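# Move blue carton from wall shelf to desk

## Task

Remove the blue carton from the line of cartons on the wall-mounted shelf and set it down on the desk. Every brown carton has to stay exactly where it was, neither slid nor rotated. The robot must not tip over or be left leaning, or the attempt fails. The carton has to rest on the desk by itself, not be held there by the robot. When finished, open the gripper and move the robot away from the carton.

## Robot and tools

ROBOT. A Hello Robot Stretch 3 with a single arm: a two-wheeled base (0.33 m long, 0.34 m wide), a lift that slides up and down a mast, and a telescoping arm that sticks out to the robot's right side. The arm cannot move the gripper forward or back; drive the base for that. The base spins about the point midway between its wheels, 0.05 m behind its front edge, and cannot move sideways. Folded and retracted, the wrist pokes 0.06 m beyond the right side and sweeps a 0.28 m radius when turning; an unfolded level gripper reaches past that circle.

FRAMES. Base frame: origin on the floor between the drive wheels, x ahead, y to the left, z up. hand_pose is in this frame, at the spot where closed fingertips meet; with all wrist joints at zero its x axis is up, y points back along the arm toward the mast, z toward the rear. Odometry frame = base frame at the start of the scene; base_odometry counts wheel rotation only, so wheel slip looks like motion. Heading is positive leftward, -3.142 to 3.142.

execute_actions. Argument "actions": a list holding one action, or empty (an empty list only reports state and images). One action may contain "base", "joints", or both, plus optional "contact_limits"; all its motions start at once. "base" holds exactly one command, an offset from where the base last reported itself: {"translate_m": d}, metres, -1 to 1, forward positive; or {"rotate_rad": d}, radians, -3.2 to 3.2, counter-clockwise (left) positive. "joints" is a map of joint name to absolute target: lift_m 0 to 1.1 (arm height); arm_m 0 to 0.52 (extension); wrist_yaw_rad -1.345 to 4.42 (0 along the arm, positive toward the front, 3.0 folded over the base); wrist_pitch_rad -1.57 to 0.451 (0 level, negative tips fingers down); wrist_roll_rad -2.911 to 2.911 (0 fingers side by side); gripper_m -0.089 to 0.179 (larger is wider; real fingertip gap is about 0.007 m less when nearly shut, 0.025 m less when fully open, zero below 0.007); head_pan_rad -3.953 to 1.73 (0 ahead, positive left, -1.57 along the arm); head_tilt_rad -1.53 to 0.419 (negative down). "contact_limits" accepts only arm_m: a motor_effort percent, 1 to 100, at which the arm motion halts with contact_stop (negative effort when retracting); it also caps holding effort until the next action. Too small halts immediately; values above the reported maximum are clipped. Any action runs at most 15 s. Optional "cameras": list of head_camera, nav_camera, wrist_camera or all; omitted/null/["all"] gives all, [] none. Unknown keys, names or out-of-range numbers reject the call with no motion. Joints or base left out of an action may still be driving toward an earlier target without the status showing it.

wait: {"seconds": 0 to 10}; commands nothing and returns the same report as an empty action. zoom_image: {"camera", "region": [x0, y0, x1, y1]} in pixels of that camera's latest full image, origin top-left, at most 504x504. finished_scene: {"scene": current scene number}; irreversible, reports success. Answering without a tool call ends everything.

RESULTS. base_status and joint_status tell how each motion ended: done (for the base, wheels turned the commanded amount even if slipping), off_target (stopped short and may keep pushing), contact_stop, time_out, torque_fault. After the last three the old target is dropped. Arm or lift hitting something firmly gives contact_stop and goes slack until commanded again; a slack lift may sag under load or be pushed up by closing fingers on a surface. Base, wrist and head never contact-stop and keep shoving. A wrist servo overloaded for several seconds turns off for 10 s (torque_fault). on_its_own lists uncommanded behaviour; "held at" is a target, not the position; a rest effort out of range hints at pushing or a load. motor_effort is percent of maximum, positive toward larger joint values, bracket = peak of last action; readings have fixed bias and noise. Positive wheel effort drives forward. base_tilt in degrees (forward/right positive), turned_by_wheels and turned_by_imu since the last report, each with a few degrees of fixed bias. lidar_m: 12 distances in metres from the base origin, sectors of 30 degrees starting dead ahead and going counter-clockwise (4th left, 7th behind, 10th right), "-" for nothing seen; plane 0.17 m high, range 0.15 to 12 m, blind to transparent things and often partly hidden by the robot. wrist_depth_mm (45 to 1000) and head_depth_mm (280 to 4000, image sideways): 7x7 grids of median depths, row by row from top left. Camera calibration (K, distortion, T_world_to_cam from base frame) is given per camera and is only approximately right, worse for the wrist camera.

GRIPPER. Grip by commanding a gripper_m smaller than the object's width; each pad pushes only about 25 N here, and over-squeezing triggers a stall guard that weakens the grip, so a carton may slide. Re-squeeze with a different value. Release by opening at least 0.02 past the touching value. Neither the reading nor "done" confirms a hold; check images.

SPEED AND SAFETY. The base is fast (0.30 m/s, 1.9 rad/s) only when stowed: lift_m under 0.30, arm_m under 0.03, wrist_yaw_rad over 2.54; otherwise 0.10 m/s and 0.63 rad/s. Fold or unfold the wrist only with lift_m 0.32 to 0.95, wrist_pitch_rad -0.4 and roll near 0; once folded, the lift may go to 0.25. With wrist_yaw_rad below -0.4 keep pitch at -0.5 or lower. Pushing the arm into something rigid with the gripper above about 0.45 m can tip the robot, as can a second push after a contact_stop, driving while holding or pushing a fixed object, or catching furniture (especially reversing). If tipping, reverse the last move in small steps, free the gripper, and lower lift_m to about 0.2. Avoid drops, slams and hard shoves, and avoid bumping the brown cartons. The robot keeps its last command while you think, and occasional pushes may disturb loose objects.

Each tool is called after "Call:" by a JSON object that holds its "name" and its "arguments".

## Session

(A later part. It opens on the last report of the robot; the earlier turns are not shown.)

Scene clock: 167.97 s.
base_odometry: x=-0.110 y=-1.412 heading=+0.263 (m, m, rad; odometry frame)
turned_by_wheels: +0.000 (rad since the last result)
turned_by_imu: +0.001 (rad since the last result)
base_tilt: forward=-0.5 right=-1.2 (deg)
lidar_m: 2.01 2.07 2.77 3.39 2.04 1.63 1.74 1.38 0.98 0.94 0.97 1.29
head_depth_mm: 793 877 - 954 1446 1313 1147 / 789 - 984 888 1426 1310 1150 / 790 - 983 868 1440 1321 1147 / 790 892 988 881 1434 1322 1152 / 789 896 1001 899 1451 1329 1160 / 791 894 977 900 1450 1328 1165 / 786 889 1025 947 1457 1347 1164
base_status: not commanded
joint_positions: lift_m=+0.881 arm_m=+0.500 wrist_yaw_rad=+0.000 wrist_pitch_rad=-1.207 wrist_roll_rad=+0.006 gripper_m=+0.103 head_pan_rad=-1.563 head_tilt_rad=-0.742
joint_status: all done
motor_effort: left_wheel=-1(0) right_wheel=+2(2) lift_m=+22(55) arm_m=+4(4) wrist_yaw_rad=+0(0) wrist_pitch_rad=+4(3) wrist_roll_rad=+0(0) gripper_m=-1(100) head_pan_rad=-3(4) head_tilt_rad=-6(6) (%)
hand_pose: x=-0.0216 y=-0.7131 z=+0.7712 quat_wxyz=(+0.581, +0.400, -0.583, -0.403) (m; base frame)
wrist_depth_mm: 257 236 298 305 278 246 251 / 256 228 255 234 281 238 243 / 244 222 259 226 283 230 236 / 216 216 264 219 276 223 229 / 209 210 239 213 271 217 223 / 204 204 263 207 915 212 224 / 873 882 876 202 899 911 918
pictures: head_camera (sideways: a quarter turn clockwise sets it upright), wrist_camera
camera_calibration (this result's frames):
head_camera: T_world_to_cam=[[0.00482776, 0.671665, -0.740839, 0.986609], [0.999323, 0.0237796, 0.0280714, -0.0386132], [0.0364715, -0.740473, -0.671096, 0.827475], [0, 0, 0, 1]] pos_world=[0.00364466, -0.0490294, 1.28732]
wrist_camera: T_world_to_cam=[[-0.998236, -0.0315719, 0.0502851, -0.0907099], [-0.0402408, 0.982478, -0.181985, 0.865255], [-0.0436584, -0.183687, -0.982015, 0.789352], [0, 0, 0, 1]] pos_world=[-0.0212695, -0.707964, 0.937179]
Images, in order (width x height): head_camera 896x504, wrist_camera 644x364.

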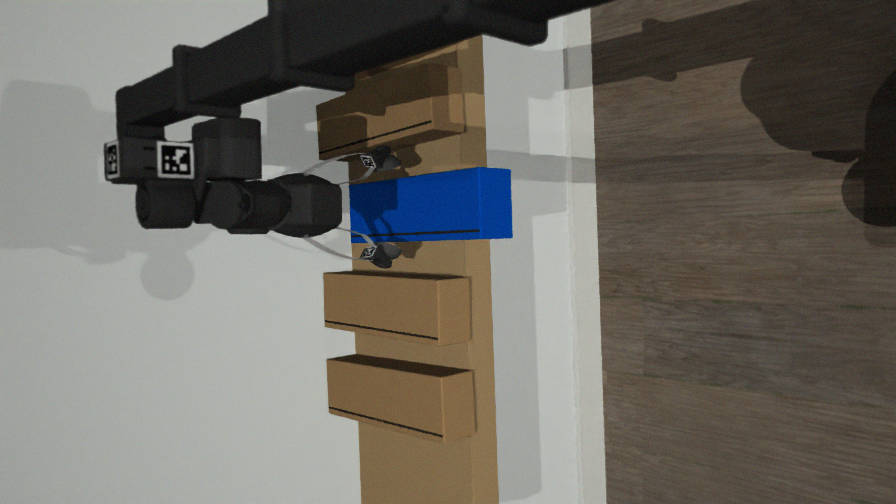

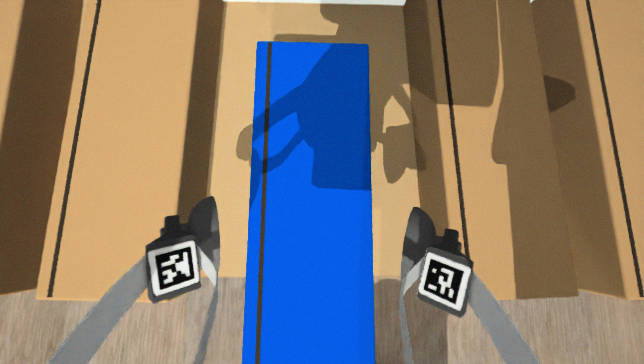

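Call:
{"name": "execute_actions", "arguments": {"actions": [{"joints":{"lift_m":0.815}}], "cameras": ["head_camera","wrist_camera"]}}

Call:
{"name": "execute_actions", "arguments": {"actions": [{"joints":{"gripper_m":0.04}}], "cameras": ["wrist_camera"]}}

Call:
{"name": "execute_actions", "arguments": {"actions": [{"joints":{"lift_m":0.92}}], "cameras": ["head_camera","wrist_camera"]}}

Scene clock: 173.13 s.
base_odometry: x=-0.110 y=-1.412 heading=+0.263 (m, m, rad; odometry frame)
turned_by_wheels: +0.000 (rad since the last result)
turned_by_imu: +0.001 (rad since the last result)
base_tilt: forward=-0.5 right=-1.3 (deg)
lidar_m: 2.02 2.07 2.77 3.38 2.04 1.63 1.74 1.38 0.99 0.94 0.97 1.29
head_depth_mm: 794 899 988 - - 1287 1145 / 792 879 951 889 1431 1309 1146 / 791 866 - 866 1438 1316 1145 / 791 891 1005 885 1442 1321 1158 / 789 889 995 903 1438 1331 1157 / 787 887 983 898 1453 1338 1164 / 786 886 1019 941 1459 1335 1171
base_status: not commanded
joint_positions: lift_m=+0.816 arm_m=+0.500 wrist_yaw_rad=+0.000 wrist_pitch_rad=-1.207 wrist_roll_rad=+0.006 gripper_m=+0.103 head_pan_rad=-1.563 head_tilt_rad=-0.742
joint_status: all done
motor_effort: left_wheel=+0(0) right_wheel=+1(2) lift_m=+22(22) arm_m=+4(4) wrist_yaw_rad=+0(0) wrist_pitch_rad=+3(3) wrist_roll_rad=+1(0) gripper_m=+0(1) head_pan_rad=-4(4) head_tilt_rad=-6(5) (%)
hand_pose: x=-0.0216 y=-0.7132 z=+0.7062 quat_wxyz=(+0.581, +0.400, -0.583, -0.403) (m; base frame)
wrist_depth_mm: 163 165 226 168 224 172 172 / 158 162 219 162 223 167 167 / 153 163 158 158 217 163 162 / 149 164 153 153 211 158 157 / 145 154 147 148 204 153 152 / 140 145 144 144 146 149 148 / 799 803 140 140 832 847 830
pictures: head_camera (sideways: a quarter turn clockwise sets it upright), wrist_camera
camera_calibration (this result's frames):
head_camera: T_world_to_cam=[[0.00482752, 0.671665, -0.740839, 0.986609], [0.999323, 0.02378, 0.0280714, -0.0386132], [0.0364717, -0.740473, -0.671096, 0.827475], [0, 0, 0, 1]] pos_world=[0.00364468, -0.0490294, 1.28732]
wrist_camera: T_world_to_cam=[[-0.998236, -0.0315565, 0.0502956, -0.0874421], [-0.0402421, 0.982417, -0.182311, 0.8537], [-0.0436581, -0.184013, -0.981954, 0.725264], [0, 0, 0, 1]] pos_world=[-0.0212694, -0.707991, 0.872213]
Images, in order (width x height): head_camera 896x504, wrist_camera 644x364.

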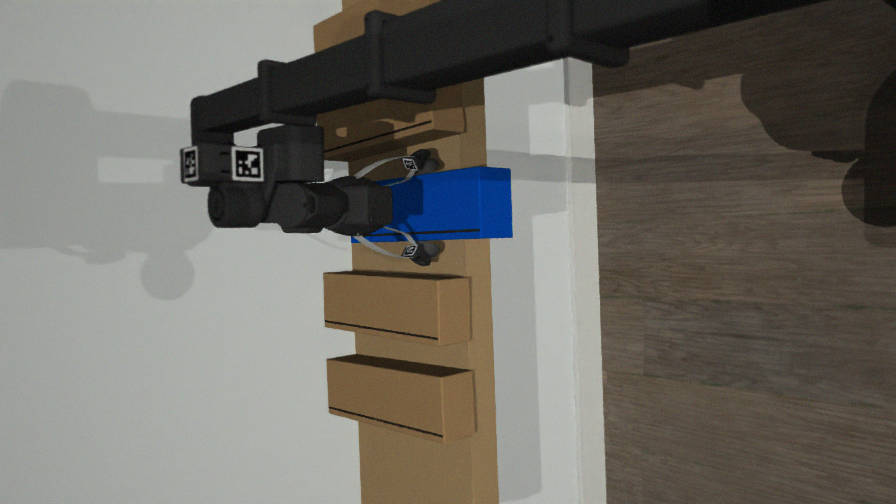

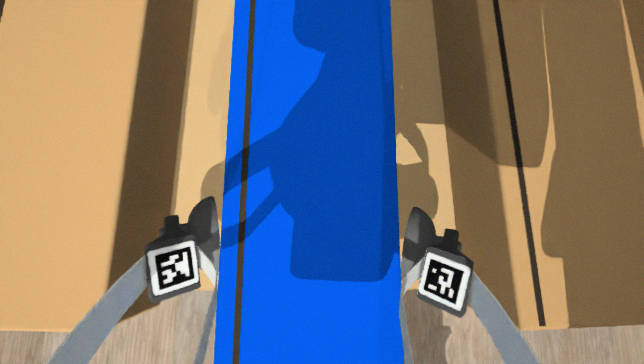

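Scene clock: 174.23 s.
base_odometry: x=-0.110 y=-1.412 heading=+0.263 (m, m, rad; odometry frame)
turned_by_wheels: +0.000 (rad since the last result)
turned_by_imu: +0.000 (rad since the last result)
base_tilt: forward=-0.5 right=-1.3 (deg)
lidar_m: 2.02 2.08 2.77 3.37 2.03 1.63 1.74 1.38 0.98 0.94 0.97 1.29
head_depth_mm: 796 895 984 - - 1291 1140 / 795 877 950 890 1429 1312 1150 / 790 855 - 861 1434 1314 1150 / 789 889 1002 880 1445 1323 1160 / 789 891 1005 898 1439 1331 1160 / 786 891 980 901 1451 1333 1164 / 786 885 1019 945 1445 1337 1161
base_status: not commanded
joint_positions: lift_m=+0.816 arm_m=+0.500 wrist_yaw_rad=+0.000 wrist_pitch_rad=-1.207 wrist_roll_rad=+0.006 gripper_m=+0.070 head_pan_rad=-1.563 head_tilt_rad=-0.742
joint_status: gripper_m off_target (ended at +0.070, target +0.040)
motor_effort: left_wheel=+0(0) right_wheel=+2(2) lift_m=+22(22) arm_m=+4(4) wrist_yaw_rad=-1(0) wrist_pitch_rad=+3(3) wrist_roll_rad=+0(0) gripper_m=-100(100) head_pan_rad=-4(4) head_tilt_rad=-6(5) (%)
hand_pose: x=-0.0216 y=-0.7132 z=+0.7062 quat_wxyz=(+0.581, +0.400, -0.583, -0.403) (m; base frame)
wrist_depth_mm: 163 166 225 166 223 171 173 / 158 162 219 161 223 166 167 / 153 163 156 156 217 162 162 / 149 165 151 151 210 157 157 / 145 155 145 146 148 154 152 / 141 150 141 142 143 149 148 / 801 808 137 138 823 834 832
pictures: wrist_camera
camera_calibration (this result's frames):
wrist_camera: T_world_to_cam=[[-0.998236, -0.0315569, 0.0502955, -0.0874421], [-0.0402424, 0.982417, -0.182311, 0.8537], [-0.043658, -0.184013, -0.981954, 0.725262], [0, 0, 0, 1]] pos_world=[-0.0212694, -0.707991, 0.87221]
Images, in order (width x height): wrist_camera 644x364.

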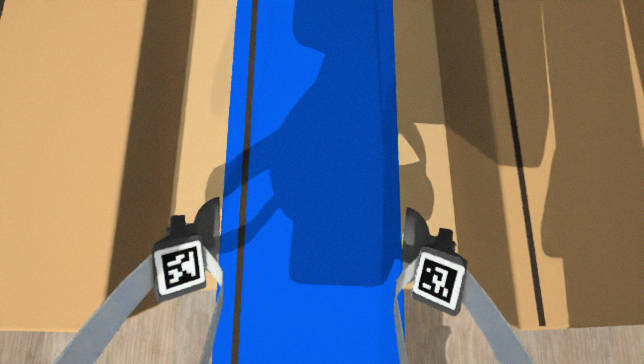

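Scene clock: 176.03 s.
base_odometry: x=-0.110 y=-1.412 heading=+0.263 (m, m, rad; odometry frame)
turned_by_wheels: +0.000 (rad since the last result)
turned_by_imu: +0.000 (rad since the last result)
base_tilt: forward=-0.6 right=-1.3 (deg)
lidar_m: 2.01 2.08 2.77 3.39 2.04 1.63 1.74 1.38 0.98 0.94 0.97 1.29
head_depth_mm: 791 - 951 894 1435 1299 1146 / 773 930 985 887 1427 1305 1153 / 767 - 846 895 1427 1315 1152 / 789 892 977 904 1436 1310 1150 / 789 890 1002 903 1438 1325 1156 / 788 894 981 901 1447 1336 1164 / 791 886 1022 946 1457 1333 1172
base_status: not commanded
joint_positions: lift_m=+0.919 arm_m=+0.500 wrist_yaw_rad=+0.000 wrist_pitch_rad=-1.207 wrist_roll_rad=+0.006 gripper_m=+0.041 head_pan_rad=-1.563 head_tilt_rad=-0.742
joint_status: all done
on_its_own: gripper_m moved -0.029 to your old target +0.040
motor_effort: left_wheel=+0(0) right_wheel=+2(2) lift_m=+57(59) arm_m=+4(4) wrist_yaw_rad=+0(0) wrist_pitch_rad=+3(3) wrist_roll_rad=+0(0) gripper_m=-67(100) head_pan_rad=-4(3) head_tilt_rad=-6(6) (%)
hand_pose: x=-0.0216 y=-0.7132 z=+0.8101 quat_wxyz=(+0.581, +0.400, -0.583, -0.403) (m; base frame)
wrist_depth_mm: 279 282 276 162 286 294 296 / 270 270 268 157 278 283 284 / 270 262 153 152 270 273 274 / 270 254 148 148 259 264 268 / 270 248 143 143 146 256 259 / 907 243 139 139 140 251 260 / 913 913 135 135 943 936 947
pictures: head_camera (sideways: a quarter turn clockwise sets it upright), wrist_camera
camera_calibration (this result's frames):
head_camera: T_world_to_cam=[[0.00482768, 0.671665, -0.740839, 0.986609], [0.999323, 0.0237797, 0.0280714, -0.0386132], [0.0364716, -0.740473, -0.671096, 0.827475], [0, 0, 0, 1]] pos_world=[0.00364467, -0.0490294, 1.28732]
wrist_camera: T_world_to_cam=[[-0.998236, -0.0315568, 0.0502955, -0.0926648], [-0.0402423, 0.982417, -0.182311, 0.872632], [-0.0436581, -0.184013, -0.981954, 0.827227], [0, 0, 0, 1]] pos_world=[-0.0212694, -0.707992, 0.97605]
Images, in order (width x height): head_camera 896x504, wrist_camera 644x364.

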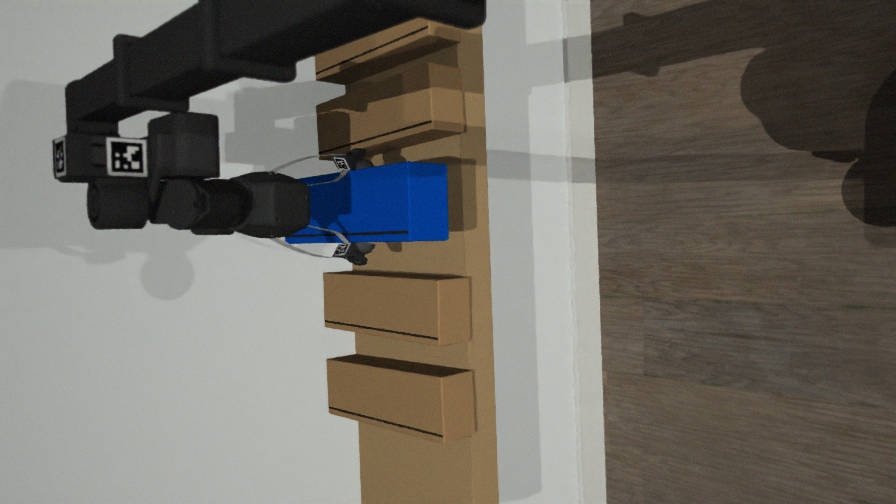

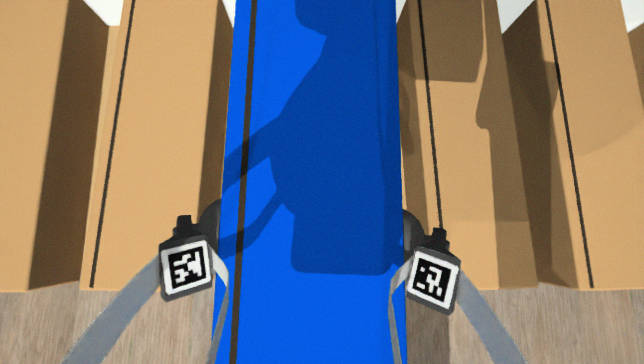

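Call:
{"name": "execute_actions", "arguments": {"actions": [{"joints":{"arm_m":0.1,"head_pan_rad":1.7,"head_tilt_rad":-0.35}}]}}

Scene clock: 184.23 s.
base_odometry: x=-0.110 y=-1.412 heading=+0.263 (m, m, rad; odometry frame)
turned_by_wheels: +0.000 (rad since the last result)
turned_by_imu: +0.001 (rad since the last result)
base_tilt: forward=-0.5 right=-1.2 (deg)
lidar_m: 2.02 2.07 2.78 3.39 2.04 1.63 1.74 1.37 0.98 0.94 0.97 1.29
head_depth_mm: 3123 3318 3473 3317 2316 1763 1429 / 3146 3368 3493 3450 2342 1763 1429 / 3189 3412 3563 3528 2331 1794 1442 / 3221 3489 3688 3523 2387 1801 1452 / 3226 3429 3654 3531 2410 1823 - / 3360 3589 3735 3612 2425 1876 - / 3317 3499 3781 - - - -
base_status: not commanded
joint_positions: lift_m=+0.919 arm_m=+0.100 wrist_yaw_rad=+0.000 wrist_pitch_rad=-1.207 wrist_roll_rad=+0.006 gripper_m=+0.044 head_pan_rad=+1.693 head_tilt_rad=-0.359
joint_status: all done
motor_effort: left_wheel=+0(0) right_wheel=+2(2) lift_m=+57(57) arm_m=-3(4) wrist_yaw_rad=+0(1) wrist_pitch_rad=+3(3) wrist_roll_rad=+0(0) gripper_m=-62(63) head_pan_rad=+3(35) head_tilt_rad=+6(41) (%)
hand_pose: x=-0.0216 y=-0.3141 z=+0.8101 quat_wxyz=(+0.581, +0.400, -0.583, -0.403) (m; base frame)
wrist_depth_mm: 965 940 852 163 901 948 961 / - - - 158 - - - / - - 153 152 - - - / 987 987 148 148 - - - / 953 949 143 143 146 - - / 915 951 138 139 140 971 983 / 916 925 135 136 928 937 969
pictures: head_camera (sideways: a quarter turn clockwise sets it upright), nav_camera (sideways: a quarter turn counterclockwise sets it upright), wrist_camera
camera_calibration (this result's frames):
head_camera: T_world_to_cam=[[0.0323341, -0.34493, -0.938071, 1.24364], [-0.98892, -0.147098, 0.0200016, -0.0159908], [-0.144888, 0.92703, -0.345865, 0.405423], [0, 0, 0, 1]] pos_world=[0.00271532, 0.0507769, 1.30716]
nav_camera: T_world_to_cam=[[-0.0675814, 0.351864, 0.933608, -1.178], [0.989523, 0.143298, 0.0176217, 0.024972], [-0.127584, 0.925017, -0.357862, 0.420552], [0, 0, 0, 1]] pos_world=[-0.0506655, 0.0218999, 1.24985]
wrist_camera: T_world_to_cam=[[-0.998236, -0.0315568, 0.0502956, -0.0800711], [-0.0402424, 0.982417, -0.182311, 0.480566], [-0.0436581, -0.184013, -0.981954, 0.900663], [0, 0, 0, 1]] pos_world=[-0.0212694, -0.308909, 0.97605]
Images, in order (width x height): head_camera 896x504, nav_camera 672x504, wrist_camera 644x364.

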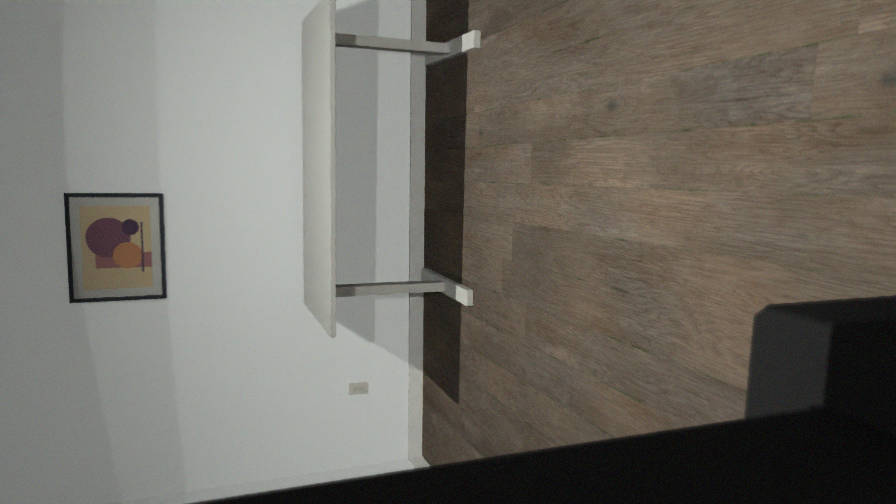

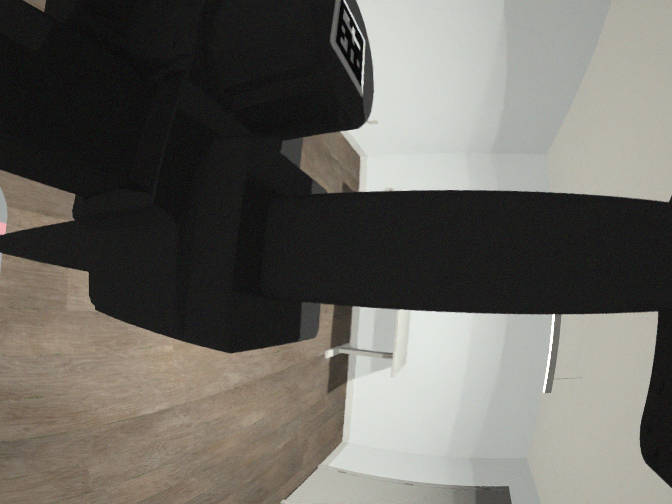

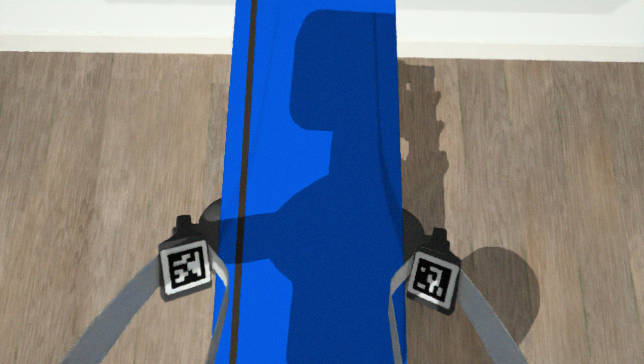

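Call:
{"name": "execute_actions", "arguments": {"actions": [{"base":{"rotate_rad":1.6},"joints":{"arm_m":0.02,"head_pan_rad":0,"head_tilt_rad":-0.4}}], "cameras": []}}

Call:
{"name": "execute_actions", "arguments": {"actions": [{"base":{"translate_m":1.0}}], "cameras": []}}

Call:
{"name": "execute_actions", "arguments": {"actions": [{"base":{"translate_m":1.0}}]}}

Scene clock: 197.87 s.
base_odometry: x=-0.110 y=-1.412 heading=+1.863 (m, m, rad; odometry frame)
turned_by_wheels: +1.600 (rad since the last result)
turned_by_imu: +1.575 (rad since the last result)
base_tilt: forward=-0.5 right=-1.3 (deg)
lidar_m: 3.38 2.03 1.62 1.74 1.35 0.98 0.94 0.97 1.32 2.02 2.08 2.83
head_depth_mm: 3176 3401 3647 3138 2225 1706 1384 / 3195 3408 3517 3192 2208 1701 1388 / 3216 3363 3648 3210 2242 1697 1397 / 3212 3371 3623 3150 2238 1733 1404 / 3191 3417 3573 3251 2266 1730 1411 / 3170 3446 3725 3264 2262 1738 1409 / 3193 3377 3635 3281 2275 1748 1416
base_status: done
joint_positions: lift_m=+0.919 arm_m=+0.020 wrist_yaw_rad=+0.000 wrist_pitch_rad=-1.207 wrist_roll_rad=+0.006 gripper_m=+0.047 head_pan_rad=+0.007 head_tilt_rad=-0.395
joint_status: all done
on_its_own: gripper_m is held at +0.046, not at your +0.040, by its stall guard, which is not easing now
motor_effort: left_wheel=-2(7) right_wheel=+4(9) lift_m=+57(57) arm_m=-3(1) wrist_yaw_rad=+0(0) wrist_pitch_rad=+3(3) wrist_roll_rad=+0(0) gripper_m=-60(63) head_pan_rad=-4(36) head_tilt_rad=-3(13) (%)
hand_pose: x=-0.0216 y=-0.2341 z=+0.8101 quat_wxyz=(+0.581, +0.400, -0.583, -0.403) (m; base frame)
wrist_depth_mm: - - - 163 - - - / - - - 157 - - - / - - 153 153 - - 983 / 974 982 149 148 - - - / 960 966 143 144 146 988 998 / 926 937 139 140 141 957 958 / 891 918 136 135 939 942 938
pictures: none
No camera images: the call's "cameras" was empty. Leave "cameras" out to get every camera's image.

Scene clock: 209.10 s.
base_odometry: x=-0.398 y=-0.454 heading=+1.863 (m, m, rad; odometry frame)
turned_by_wheels: +0.000 (rad since the last result)
turned_by_imu: +0.000 (rad since the last result)
base_tilt: forward=-0.5 right=-1.2 (deg)
lidar_m: 2.42 2.44 1.46 1.34 1.81 2.00 1.93 1.99 2.09 2.00 2.07 2.43
head_depth_mm: 2367 2526 2632 2821 2166 1704 1388 / 2352 2496 2560 2867 2266 1702 1401 / 2369 2543 2589 2844 2244 1701 1390 / 2352 2545 2635 2895 2235 1728 1400 / 2364 2571 2646 2875 2262 1733 1407 / 2353 2538 2667 2871 2271 1733 1416 / 2384 2547 2694 2962 2274 1755 1416
base_status: done
joint_positions: lift_m=+0.919 arm_m=+0.020 wrist_yaw_rad=+0.000 wrist_pitch_rad=-1.207 wrist_roll_rad=+0.006 gripper_m=+0.047 head_pan_rad=+0.007 head_tilt_rad=-0.395
joint_status: not commanded
on_its_own: gripper_m is held at +0.046, not at your +0.040, by its stall guard, which is not easing now
motor_effort: left_wheel=-2(5) right_wheel=+3(9) lift_m=+57(57) arm_m=-3(3) wrist_yaw_rad=+1(0) wrist_pitch_rad=+3(4) wrist_roll_rad=+0(0) gripper_m=-60(60) head_pan_rad=-3(5) head_tilt_rad=-3(3) (%)
hand_pose: x=-0.0216 y=-0.2341 z=+0.8101 quat_wxyz=(+0.581, +0.400, -0.583, -0.403) (m; base frame)
wrist_depth_mm: - - - 162 - - - / - - - 158 - - - / - - 153 153 - - - / 989 989 148 148 - - - / 980 953 143 144 146 - - / 941 913 139 139 141 984 974 / 880 908 136 136 921 939 951
pictures: none
No camera images: the call's "cameras" was empty. Leave "cameras" out to get every camera's image.

Scene clock: 220.33 s.
base_odometry: x=-0.686 y=+0.504 heading=+1.863 (m, m, rad; odometry frame)
turned_by_wheels: +0.000 (rad since the last result)
turned_by_imu: +0.000 (rad since the last result)
base_tilt: forward=-0.5 right=-1.3 (deg)
lidar_m: 1.83 1.49 1.84 1.38 1.44 2.48 2.92 2.87 2.07 1.98 2.04 1.48
head_depth_mm: 1521 1622 1740 1427 2040 1692 1388 / 1514 1635 1753 1440 2029 1707 1395 / 1526 1630 1752 1460 2041 1713 1396 / 1540 1636 1765 1477 2035 1723 1397 / 1501 1640 1753 1481 2021 1729 1401 / 1523 1655 1755 1494 2061 1740 1402 / 1522 1637 1784 1502 1598 1673 1421
base_status: done
joint_positions: lift_m=+0.919 arm_m=+0.020 wrist_yaw_rad=+0.000 wrist_pitch_rad=-1.207 wrist_roll_rad=+0.006 gripper_m=+0.047 head_pan_rad=+0.007 head_tilt_rad=-0.395
joint_status: not commanded
on_its_own: gripper_m is held at +0.046, not at your +0.040, by its stall guard, which is not easing now
motor_effort: left_wheel=-1(5) right_wheel=+3(8) lift_m=+57(57) arm_m=-3(3) wrist_yaw_rad=+0(1) wrist_pitch_rad=+3(3) wrist_roll_rad=+0(0) gripper_m=-60(60) head_pan_rad=-4(3) head_tilt_rad=-3(4) (%)
hand_pose: x=-0.0216 y=-0.2341 z=+0.8101 quat_wxyz=(+0.581, +0.400, -0.583, -0.403) (m; base frame)
wrist_depth_mm: - - - 163 - - - / - - - 158 - - - / - - 153 153 - - - / 981 974 149 148 - - - / 952 975 143 144 146 995 - / 934 934 139 140 141 966 987 / 900 926 136 136 923 940 954
pictures: head_camera (sideways: a quarter turn clockwise sets it upright), nav_camera (sideways: a quarter turn counterclockwise sets it upright), wrist_camera
camera_calibration (this result's frames):
head_camera: T_world_to_cam=[[-0.379895, 0.00723559, -0.925001, 1.22909], [-0.0318703, 0.999273, 0.0209056, -0.0230049], [0.92448, 0.037422, -0.379389, 0.442527], [0, 0, 0, 1]] pos_world=[0.0570858, -0.00246532, 1.30528]
nav_camera: T_world_to_cam=[[0.390661, 0.0269816, 0.920139, -1.16322], [0.0293825, -0.999427, 0.0168317, 0.0318582], [0.920065, 0.0204605, -0.39123, 0.457585], [0, 0, 0, 1]] pos_world=[0.0324793, 0.0538629, 1.24881]
wrist_camera: T_world_to_cam=[[-0.998235, -0.0315712, 0.0503011, -0.0775545], [-0.0402576, 0.982416, -0.182311, 0.401976], [-0.0436609, -0.184014, -0.981953, 0.915383], [0, 0, 0, 1]] pos_world=[-0.0212686, -0.228914, 0.97605]
Images, in order (width x height): head_camera 896x504, nav_camera 672x504, wrist_camera 644x364.

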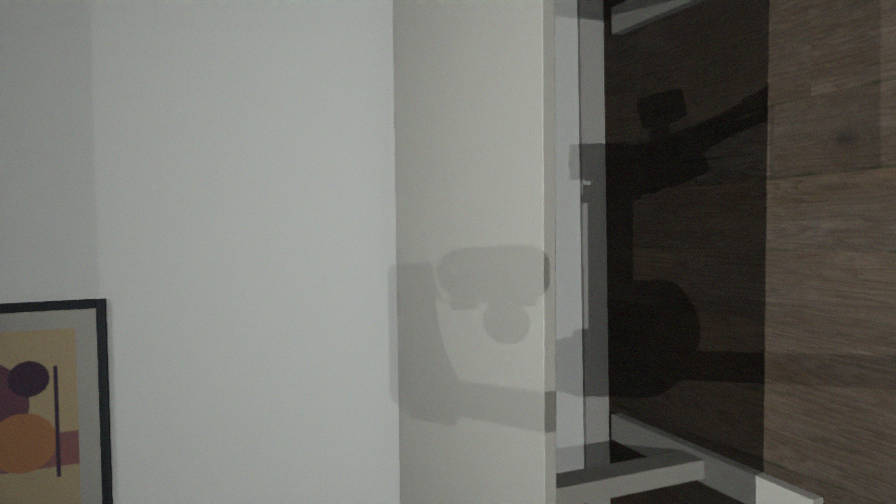

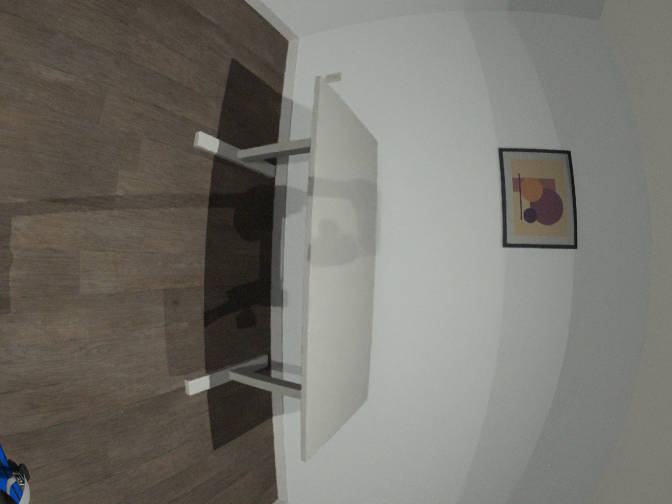

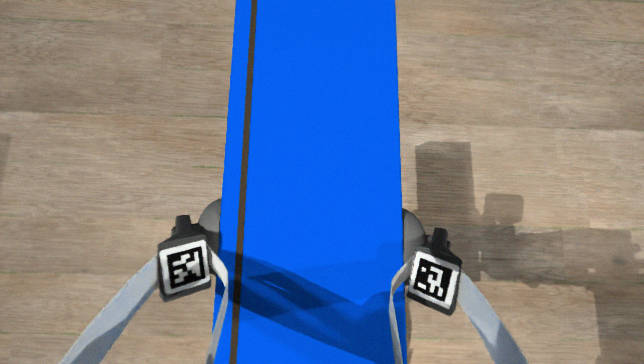

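Call:
{"name": "execute_actions", "arguments": {"actions": [{"base":{"translate_m":0.5},"joints":{"lift_m":1.0}}], "cameras": []}}

Call:
{"name": "execute_actions", "arguments": {"actions": [{"base":{"rotate_rad":1.6},"joints":{"head_pan_rad":-1.57,"head_tilt_rad":-0.8}}], "cameras": []}}

Call:
{"name": "execute_actions", "arguments": {"actions": [{"joints":{"arm_m":0.5}}]}}

Scene clock: 233.10 s.
base_odometry: x=-0.830 y=+0.982 heading=+1.863 (m, m, rad; odometry frame)
turned_by_wheels: +0.000 (rad since the last result)
turned_by_imu: +0.001 (rad since the last result)
base_tilt: forward=-0.5 right=-1.2 (deg)
lidar_m: 1.33 1.06 1.84 1.42 1.43 2.06 3.41 2.86 2.07 1.97 1.91 1.04
head_depth_mm: 1104 1172 1269 1337 1004 770 1286 / 1101 1175 1263 1328 1011 775 1292 / 1096 1179 1269 1345 1016 776 1289 / 1103 1178 1277 1330 1017 781 1293 / 1088 1185 1272 1347 1019 781 1303 / 1090 1189 1274 1348 1028 787 1304 / 1096 1186 1283 1349 1031 788 1305
base_status: done
joint_positions: lift_m=+0.999 arm_m=+0.020 wrist_yaw_rad=+0.000 wrist_pitch_rad=-1.207 wrist_roll_rad=+0.006 gripper_m=+0.047 head_pan_rad=+0.007 head_tilt_rad=-0.395
joint_status: all done
on_its_own: gripper_m is held at +0.046, not at your +0.040, by its stall guard, which is not easing now
motor_effort: left_wheel=-2(6) right_wheel=+2(9) lift_m=+57(59) arm_m=-3(3) wrist_yaw_rad=+0(1) wrist_pitch_rad=+3(3) wrist_roll_rad=+0(0) gripper_m=-60(60) head_pan_rad=-5(4) head_tilt_rad=-3(3) (%)
hand_pose: x=-0.0216 y=-0.2341 z=+0.8901 quat_wxyz=(+0.581, +0.400, -0.583, -0.403) (m; base frame)
wrist_depth_mm: - - - 163 - - - / - - - 158 - - - / - - 153 153 - - - / - - 149 148 - - - / - - 143 144 146 - - / - - 139 140 141 - - / 987 984 136 136 - - -
pictures: none
No camera images: the call's "cameras" was empty. Leave "cameras" out to get every camera's image.

Scene clock: 236.57 s.
base_odometry: x=-0.830 y=+0.982 heading=-2.820 (m, m, rad; odometry frame)
turned_by_wheels: +1.600 (rad since the last result)
turned_by_imu: +1.574 (rad since the last result)
base_tilt: forward=-0.4 right=-1.3 (deg)
lidar_m: 1.42 1.66 2.05 3.40 2.79 2.06 1.97 1.87 1.03 1.33 1.06 1.82
head_depth_mm: 1145 1231 - - - 1241 1127 / 1143 1217 - - - - 330 / 1144 1229 - - - - 332 / 1158 1235 961 805 468 378 344 / 1141 1245 963 790 1496 1298 1141 / 1159 1245 978 792 1502 1309 1141 / 1161 1256 980 796 1473 1307 1152
base_status: done
joint_positions: lift_m=+0.999 arm_m=+0.020 wrist_yaw_rad=+0.000 wrist_pitch_rad=-1.207 wrist_roll_rad=+0.006 gripper_m=+0.047 head_pan_rad=-1.563 head_tilt_rad=-0.790
joint_status: all done
on_its_own: gripper_m is held at +0.046, not at your +0.040, by its stall guard, which is not easing now
motor_effort: left_wheel=-2(7) right_wheel=+4(8) lift_m=+57(57) arm_m=-3(4) wrist_yaw_rad=+0(0) wrist_pitch_rad=+3(3) wrist_roll_rad=+0(1) gripper_m=-60(60) head_pan_rad=-4(37) head_tilt_rad=-7(43) (%)
hand_pose: x=-0.0216 y=-0.2341 z=+0.8901 quat_wxyz=(+0.581, +0.400, -0.583, -0.403) (m; base frame)
wrist_depth_mm: - - 400 163 394 401 397 / - - - 158 - - - / - - 153 152 - - - / - - 148 148 - - - / - - 143 144 147 - - / 995 - 139 140 140 - - / 976 985 136 136 - - -
pictures: none
No camera images: the call's "cameras" was empty. Leave "cameras" out to get every camera's image.

Scene clock: 241.27 s.
base_odometry: x=-0.830 y=+0.982 heading=-2.820 (m, m, rad; odometry frame)
turned_by_wheels: +0.000 (rad since the last result)
turned_by_imu: +0.001 (rad since the last result)
base_tilt: forward=-0.5 right=-1.1 (deg)
lidar_m: 1.43 1.66 2.06 3.40 2.79 2.06 1.97 1.87 1.03 1.33 1.06 1.83
head_depth_mm: 1182 1205 934 768 1477 1280 1128 / 1166 1220 945 772 1482 1276 1132 / - 1132 692 777 1481 1283 1136 / 1153 1197 875 780 1483 1291 1144 / 1153 1241 965 789 1494 1298 1141 / 1157 1246 977 790 1503 1307 1139 / 1156 1245 975 795 1472 1304 1150
base_status: not commanded
joint_positions: lift_m=+0.999 arm_m=+0.500 wrist_yaw_rad=+0.000 wrist_pitch_rad=-1.207 wrist_roll_rad=+0.006 gripper_m=+0.047 head_pan_rad=-1.563 head_tilt_rad=-0.790
joint_status: all done
on_its_own: gripper_m is held at +0.046, not at your +0.040, by its stall guard, which is not easing now
motor_effort: left_wheel=-1(2) right_wheel=+4(4) lift_m=+57(57) arm_m=+4(5) wrist_yaw_rad=-1(1) wrist_pitch_rad=+3(3) wrist_roll_rad=+0(0) gripper_m=-60(60) head_pan_rad=-4(3) head_tilt_rad=-7(7) (%)
hand_pose: x=-0.0216 y=-0.7132 z=+0.8901 quat_wxyz=(+0.581, +0.400, -0.583, -0.403) (m; base frame)
wrist_depth_mm: 364 370 370 163 380 386 388 / 357 358 357 157 368 374 377 / 344 348 154 153 357 363 365 / 334 338 149 148 346 349 354 / 326 330 143 143 146 341 342 / 316 319 138 140 140 330 333 / 308 309 136 136 315 321 324
pictures: head_camera (sideways: a quarter turn clockwise sets it upright), nav_camera (sideways: a quarter turn counterclockwise sets it upright), wrist_camera
camera_calibration (this result's frames):
head_camera: T_world_to_cam=[[0.00456976, 0.706585, -0.707614, 0.943309], [0.999334, 0.0223968, 0.0288179, -0.0395833], [0.0362106, -0.707274, -0.706012, 0.87289], [0, 0, 0, 1]] pos_world=[0.00363832, -0.0482687, 1.28491]
nav_camera: T_world_to_cam=[[0.0296318, -0.714616, 0.698889, -0.87255], [-0.999376, -0.0346217, 0.00697126, 0.050977], [0.019215, -0.69866, -0.715196, 0.88456], [0, 0, 0, 1]] pos_world=[0.0598037, -0.00376656, 1.24209]
wrist_camera: T_world_to_cam=[[-0.998235, -0.0315541, 0.0503066, -0.0966984], [-0.040242, 0.982416, -0.182317, 0.887221], [-0.0436691, -0.184019, -0.981952, 0.905777], [0, 0, 0, 1]] pos_world=[-0.0212697, -0.70799, 1.05605]
Images, in order (width x height): head_camera 896x504, nav_camera 672x504, wrist_camera 644x364.

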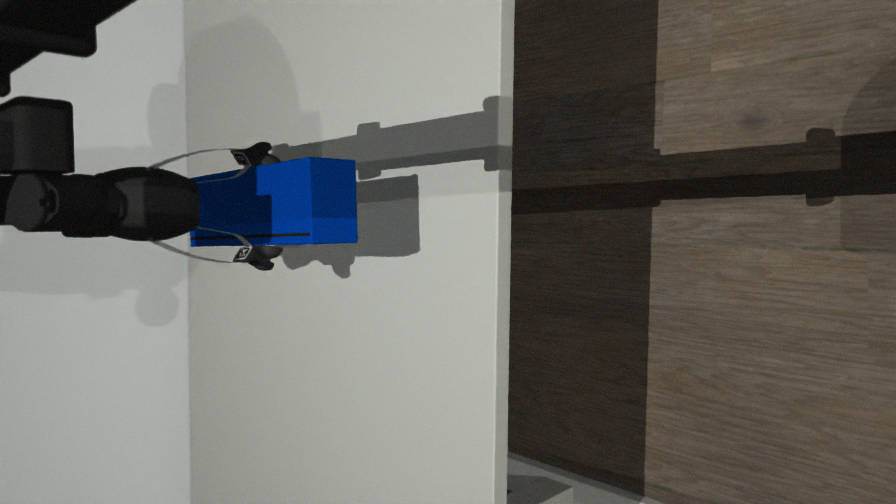

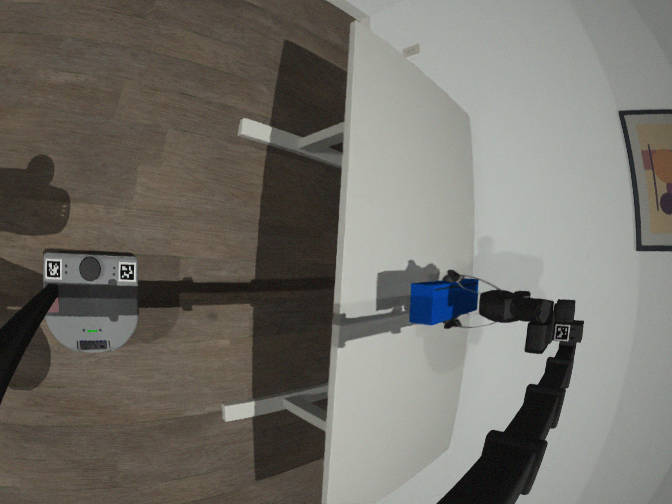

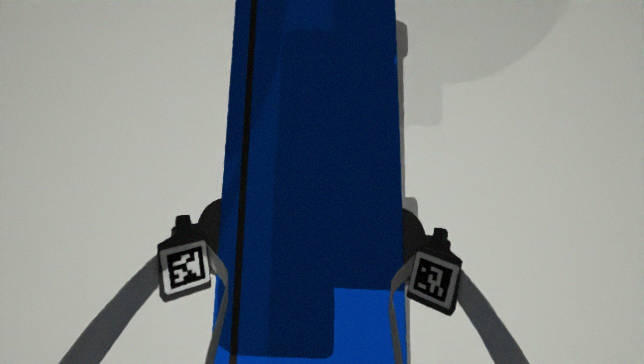

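Call:
{"name": "execute_actions", "arguments": {"actions": [{"joints":{"lift_m":0.872}}], "cameras": ["head_camera","wrist_camera"]}}

Scene clock: 247.67 s.
base_odometry: x=-0.830 y=+0.982 heading=-2.820 (m, m, rad; odometry frame)
turned_by_wheels: +0.000 (rad since the last result)
turned_by_imu: +0.001 (rad since the last result)
base_tilt: forward=-0.4 right=-1.2 (deg)
lidar_m: 1.42 1.66 2.05 3.41 2.79 2.06 1.97 1.87 1.04 1.33 1.06 1.83
head_depth_mm: 1139 1230 - 771 1455 1278 1124 / 1128 - 943 773 1472 1277 1134 / 1131 - 864 758 1485 1287 1129 / 1145 1235 911 762 1482 1292 1145 / 1153 1244 964 788 1502 1291 1145 / 1162 1248 976 791 1516 1310 1146 / 1153 1253 976 791 1474 1294 1153
base_status: not commanded
joint_positions: lift_m=+0.873 arm_m=+0.500 wrist_yaw_rad=+0.000 wrist_pitch_rad=-1.207 wrist_roll_rad=+0.006 gripper_m=+0.047 head_pan_rad=-1.563 head_tilt_rad=-0.790
joint_status: all done
on_its_own: gripper_m is held at +0.046, not at your +0.040, by its stall guard, which is not easing now
motor_effort: left_wheel=-2(2) right_wheel=+4(4) lift_m=+22(53) arm_m=+4(3) wrist_yaw_rad=-1(0) wrist_pitch_rad=+3(3) wrist_roll_rad=+0(0) gripper_m=-60(60) head_pan_rad=-4(3) head_tilt_rad=-7(7) (%)
hand_pose: x=-0.0216 y=-0.7132 z=+0.7632 quat_wxyz=(+0.581, +0.400, -0.583, -0.403) (m; base frame)
wrist_depth_mm: 228 230 229 164 236 239 242 / 222 222 221 157 228 231 234 / 214 215 153 153 221 224 227 / 208 209 149 149 214 218 219 / 202 204 143 144 146 211 213 / 196 197 139 140 141 205 207 / 192 193 136 136 197 200 201
pictures: head_camera (sideways: a quarter turn clockwise sets it upright), wrist_camera
camera_calibration (this result's frames):
head_camera: T_world_to_cam=[[0.00456959, 0.706585, -0.707614, 0.943309], [0.999334, 0.022397, 0.0288179, -0.0395833], [0.0362107, -0.707274, -0.706012, 0.87289], [0, 0, 0, 1]] pos_world=[0.00363833, -0.0482687, 1.28491]
wrist_camera: T_world_to_cam=[[-0.998235, -0.0315541, 0.0503066, -0.0903165], [-0.040242, 0.982416, -0.182317, 0.864092], [-0.0436691, -0.18402, -0.981952, 0.781206], [0, 0, 0, 1]] pos_world=[-0.0212697, -0.707991, 0.929189]
Images, in order (width x height): head_camera 896x504, wrist_camera 644x364.

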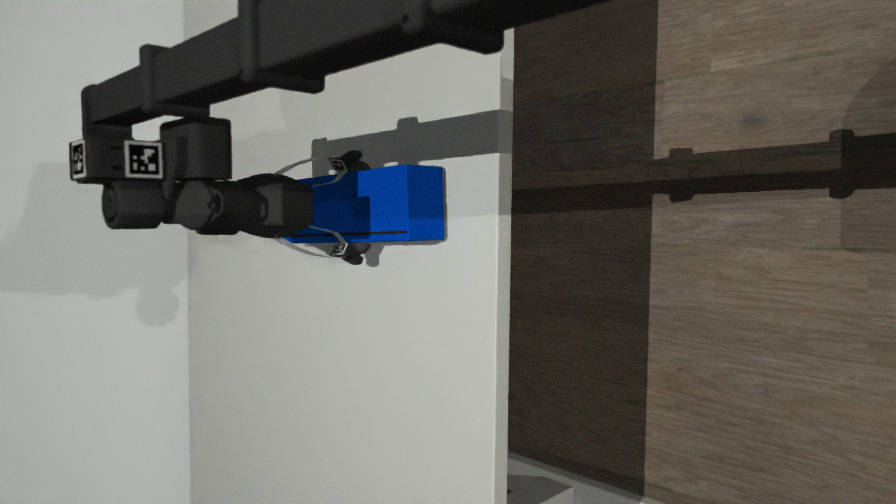

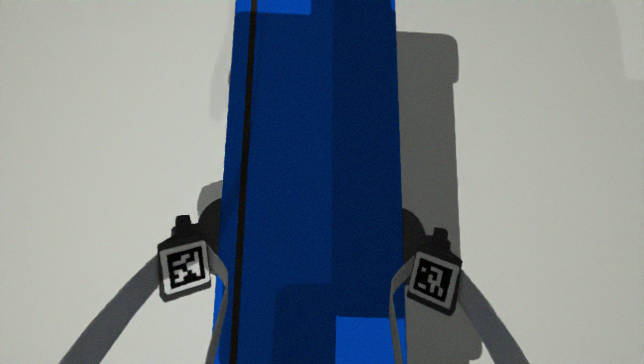

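Call:
{"name": "execute_actions", "arguments": {"actions": [{"joints":{"lift_m":0.866}}], "cameras": []}}

Call:
{"name": "execute_actions", "arguments": {"actions": [{"joints":{"gripper_m":0.14}}], "cameras": []}}

Call:
{"name": "execute_actions", "arguments": {"actions": [{"joints":{"lift_m":1.0,"gripper_m":0.14}}], "cameras": []}}

Call:
{"name": "execute_actions", "arguments": {"actions": [{"joints":{"arm_m":0.0}}], "cameras": ["head_camera"]}}

Scene clock: 253.73 s.
base_odometry: x=-0.830 y=+0.982 heading=-2.820 (m, m, rad; odometry frame)
turned_by_wheels: +0.000 (rad since the last result)
turned_by_imu: +0.001 (rad since the last result)
base_tilt: forward=-0.6 right=-1.1 (deg)
lidar_m: 1.42 1.66 2.05 3.41 2.79 2.05 1.97 1.87 1.04 1.33 1.06 1.83
head_depth_mm: 1138 1223 - 771 1460 1266 1123 / 1124 - 932 772 1479 1279 1130 / 1124 - 861 760 1475 1285 1138 / 1148 1242 926 760 1492 1291 1136 / 1149 1237 970 785 1497 1291 1146 / 1152 1250 974 790 1514 1306 1153 / 1160 1250 973 794 1485 1313 1151
base_status: not commanded
joint_positions: lift_m=+0.867 arm_m=+0.500 wrist_yaw_rad=+0.000 wrist_pitch_rad=-1.207 wrist_roll_rad=+0.006 gripper_m=+0.047 head_pan_rad=-1.563 head_tilt_rad=-0.790
joint_status: all done
on_its_own: gripper_m is held at +0.046, not at your +0.040, by its stall guard, which is not easing now
motor_effort: left_wheel=-1(2) right_wheel=+3(4) lift_m=+22(22) arm_m=+4(4) wrist_yaw_rad=+0(0) wrist_pitch_rad=+4(3) wrist_roll_rad=+0(1) gripper_m=-60(60) head_pan_rad=-3(3) head_tilt_rad=-7(7) (%)
hand_pose: x=-0.0216 y=-0.7132 z=+0.7572 quat_wxyz=(+0.581, +0.400, -0.583, -0.403) (m; base frame)
wrist_depth_mm: 221 224 222 163 229 232 235 / 214 215 215 158 220 225 226 / 207 210 154 153 215 218 220 / 202 204 148 148 208 211 214 / 196 199 143 144 146 205 207 / 191 191 139 140 141 199 201 / 187 187 136 136 191 194 195
pictures: none
No camera images: the call's "cameras" was empty. Leave "cameras" out to get every camera's image.

Scene clock: 255.17 s.
base_odometry: x=-0.830 y=+0.982 heading=-2.820 (m, m, rad; odometry frame)
turned_by_wheels: +0.000 (rad since the last result)
turned_by_imu: +0.000 (rad since the last result)
base_tilt: forward=-0.5 right=-1.1 (deg)
lidar_m: 1.42 1.66 2.06 3.40 2.80 2.05 1.97 1.86 1.03 1.33 1.06 1.83
head_depth_mm: 1141 1227 - 772 1454 1275 1130 / 1122 - 931 776 1486 1288 1134 / 1126 - 858 757 1480 1288 1130 / 1148 1234 930 762 1494 1286 1141 / 1152 1228 966 785 1503 1300 1141 / 1154 1244 971 790 1498 1306 1144 / 1163 1247 981 795 1474 1310 1147
base_status: not commanded
joint_positions: lift_m=+0.867 arm_m=+0.500 wrist_yaw_rad=+0.000 wrist_pitch_rad=-1.204 wrist_roll_rad=+0.006 gripper_m=+0.112 head_pan_rad=-1.563 head_tilt_rad=-0.790
joint_status: gripper_m off_target (ended at +0.112, target +0.140)
motor_effort: left_wheel=-2(1) right_wheel=+3(4) lift_m=+23(22) arm_m=+4(4) wrist_yaw_rad=+0(1) wrist_pitch_rad=+2(3) wrist_roll_rad=+0(1) gripper_m=+100(100) head_pan_rad=-3(3) head_tilt_rad=-6(7) (%)
hand_pose: x=-0.0216 y=-0.7138 z=+0.7574 quat_wxyz=(+0.581, +0.400, -0.584, -0.402) (m; base frame)
wrist_depth_mm: 221 223 221 164 229 232 236 / 214 217 215 159 222 225 228 / 207 211 154 154 215 219 221 / 202 204 150 150 209 211 214 / 196 198 144 145 147 206 208 / 192 192 140 141 143 201 202 / - 187 137 137 165 194 195
pictures: none
No camera images: the call's "cameras" was empty. Leave "cameras" out to get every camera's image.

Scene clock: 257.23 s.
base_odometry: x=-0.830 y=+0.982 heading=-2.820 (m, m, rad; odometry frame)
turned_by_wheels: +0.000 (rad since the last result)
turned_by_imu: +0.000 (rad since the last result)
base_tilt: forward=-0.5 right=-1.2 (deg)
lidar_m: 1.42 1.66 2.05 3.40 2.79 2.06 1.97 1.86 1.04 1.33 1.06 1.83
head_depth_mm: 1188 1204 940 769 1465 1278 1131 / 1166 1214 945 771 1474 1277 1129 / - 1176 892 760 1482 1287 1136 / 1152 1213 919 763 1477 1291 1139 / 1157 1241 969 789 1503 1296 1147 / 1152 1244 978 790 1501 1304 1153 / 1157 1249 980 793 1473 1308 1150
base_status: not commanded
joint_positions: lift_m=+0.999 arm_m=+0.500 wrist_yaw_rad=+0.000 wrist_pitch_rad=-1.204 wrist_roll_rad=+0.006 gripper_m=+0.140 head_pan_rad=-1.563 head_tilt_rad=-0.790
joint_status: all done
motor_effort: left_wheel=-2(1) right_wheel=+3(4) lift_m=+56(57) arm_m=+3(4) wrist_yaw_rad=+0(1) wrist_pitch_rad=+2(2) wrist_roll_rad=+1(0) gripper_m=+0(100) head_pan_rad=-3(4) head_tilt_rad=-7(7) (%)
hand_pose: x=-0.0216 y=-0.7138 z=+0.8903 quat_wxyz=(+0.581, +0.400, -0.584, -0.402) (m; base frame)
wrist_depth_mm: 368 371 375 378 378 387 390 / 356 360 363 365 370 372 374 / 346 348 349 295 358 364 365 / 335 339 340 285 348 351 355 / 323 329 330 279 339 342 342 / 318 317 319 271 328 333 332 / 307 309 313 263 316 320 327
pictures: none
No camera images: the call's "cameras" was empty. Leave "cameras" out to get every camera's image.

Scene clock: 262.10 s.
base_odometry: x=-0.830 y=+0.982 heading=-2.820 (m, m, rad; odometry frame)
turned_by_wheels: +0.000 (rad since the last result)
turned_by_imu: +0.001 (rad since the last result)
base_tilt: forward=-0.6 right=-1.3 (deg)
lidar_m: 1.42 1.66 2.06 3.42 2.78 2.06 1.97 1.87 1.04 1.33 1.06 1.83
head_depth_mm: 1138 1213 1004 - - - 1128 / 1149 1220 1028 - - - 1098 / 1146 1230 984 - - - 1103 / 1145 1227 921 760 1467 1240 1137 / 1155 1248 967 789 1501 1270 1138 / 1160 1239 974 794 1506 1301 1143 / 1158 1247 976 793 1471 1312 1150
base_status: not commanded
joint_positions: lift_m=+0.999 arm_m=+0.000 wrist_yaw_rad=+0.000 wrist_pitch_rad=-1.204 wrist_roll_rad=+0.006 gripper_m=+0.140 head_pan_rad=-1.563 head_tilt_rad=-0.790
joint_status: all done
motor_effort: left_wheel=-2(2) right_wheel=+3(4) lift_m=+56(57) arm_m=-4(4) wrist_yaw_rad=+0(1) wrist_pitch_rad=+2(2) wrist_roll_rad=+0(0) gripper_m=+1(1) head_pan_rad=-3(4) head_tilt_rad=-7(7) (%)
hand_pose: x=-0.0216 y=-0.2147 z=+0.8903 quat_wxyz=(+0.581, +0.400, -0.584, -0.402) (m; base frame)
wrist_depth_mm: - - - - - - 414 / - - - - - - - / - - - - - - - / - - - - - - - / - - - - - - - / - - - - - - - / 981 989 - - - - -
pictures: head_camera (sideways: a quarter turn clockwise sets it upright)
camera_calibration (this result's frames):
head_camera: T_world_to_cam=[[0.00457151, 0.706587, -0.707611, 0.943306], [0.999334, 0.0223942, 0.028818, -0.0395833], [0.0362088, -0.707271, -0.706014, 0.872894], [0, 0, 0, 1]] pos_world=[0.0036382, -0.0482687, 1.28491]
Images, in order (width x height): head_camera 896x504.

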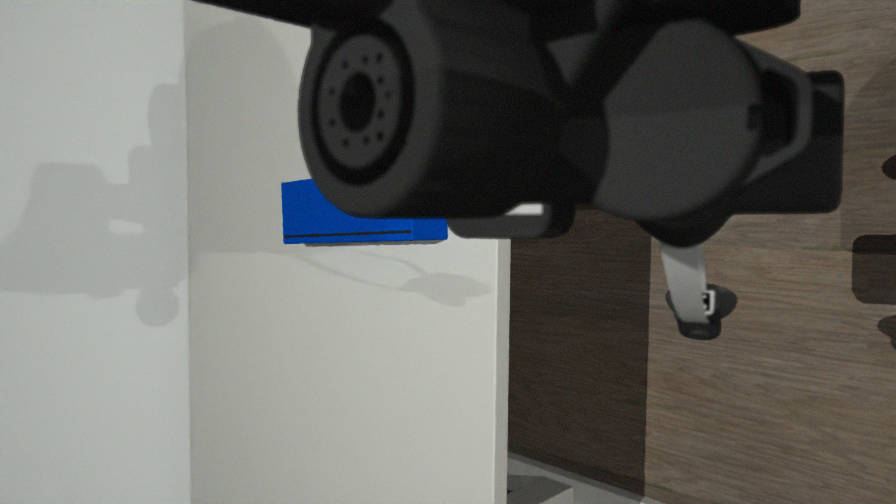

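Call:
{"name": "finished_scene", "arguments": {"scene": 1}}

The scene is finished: the task was done.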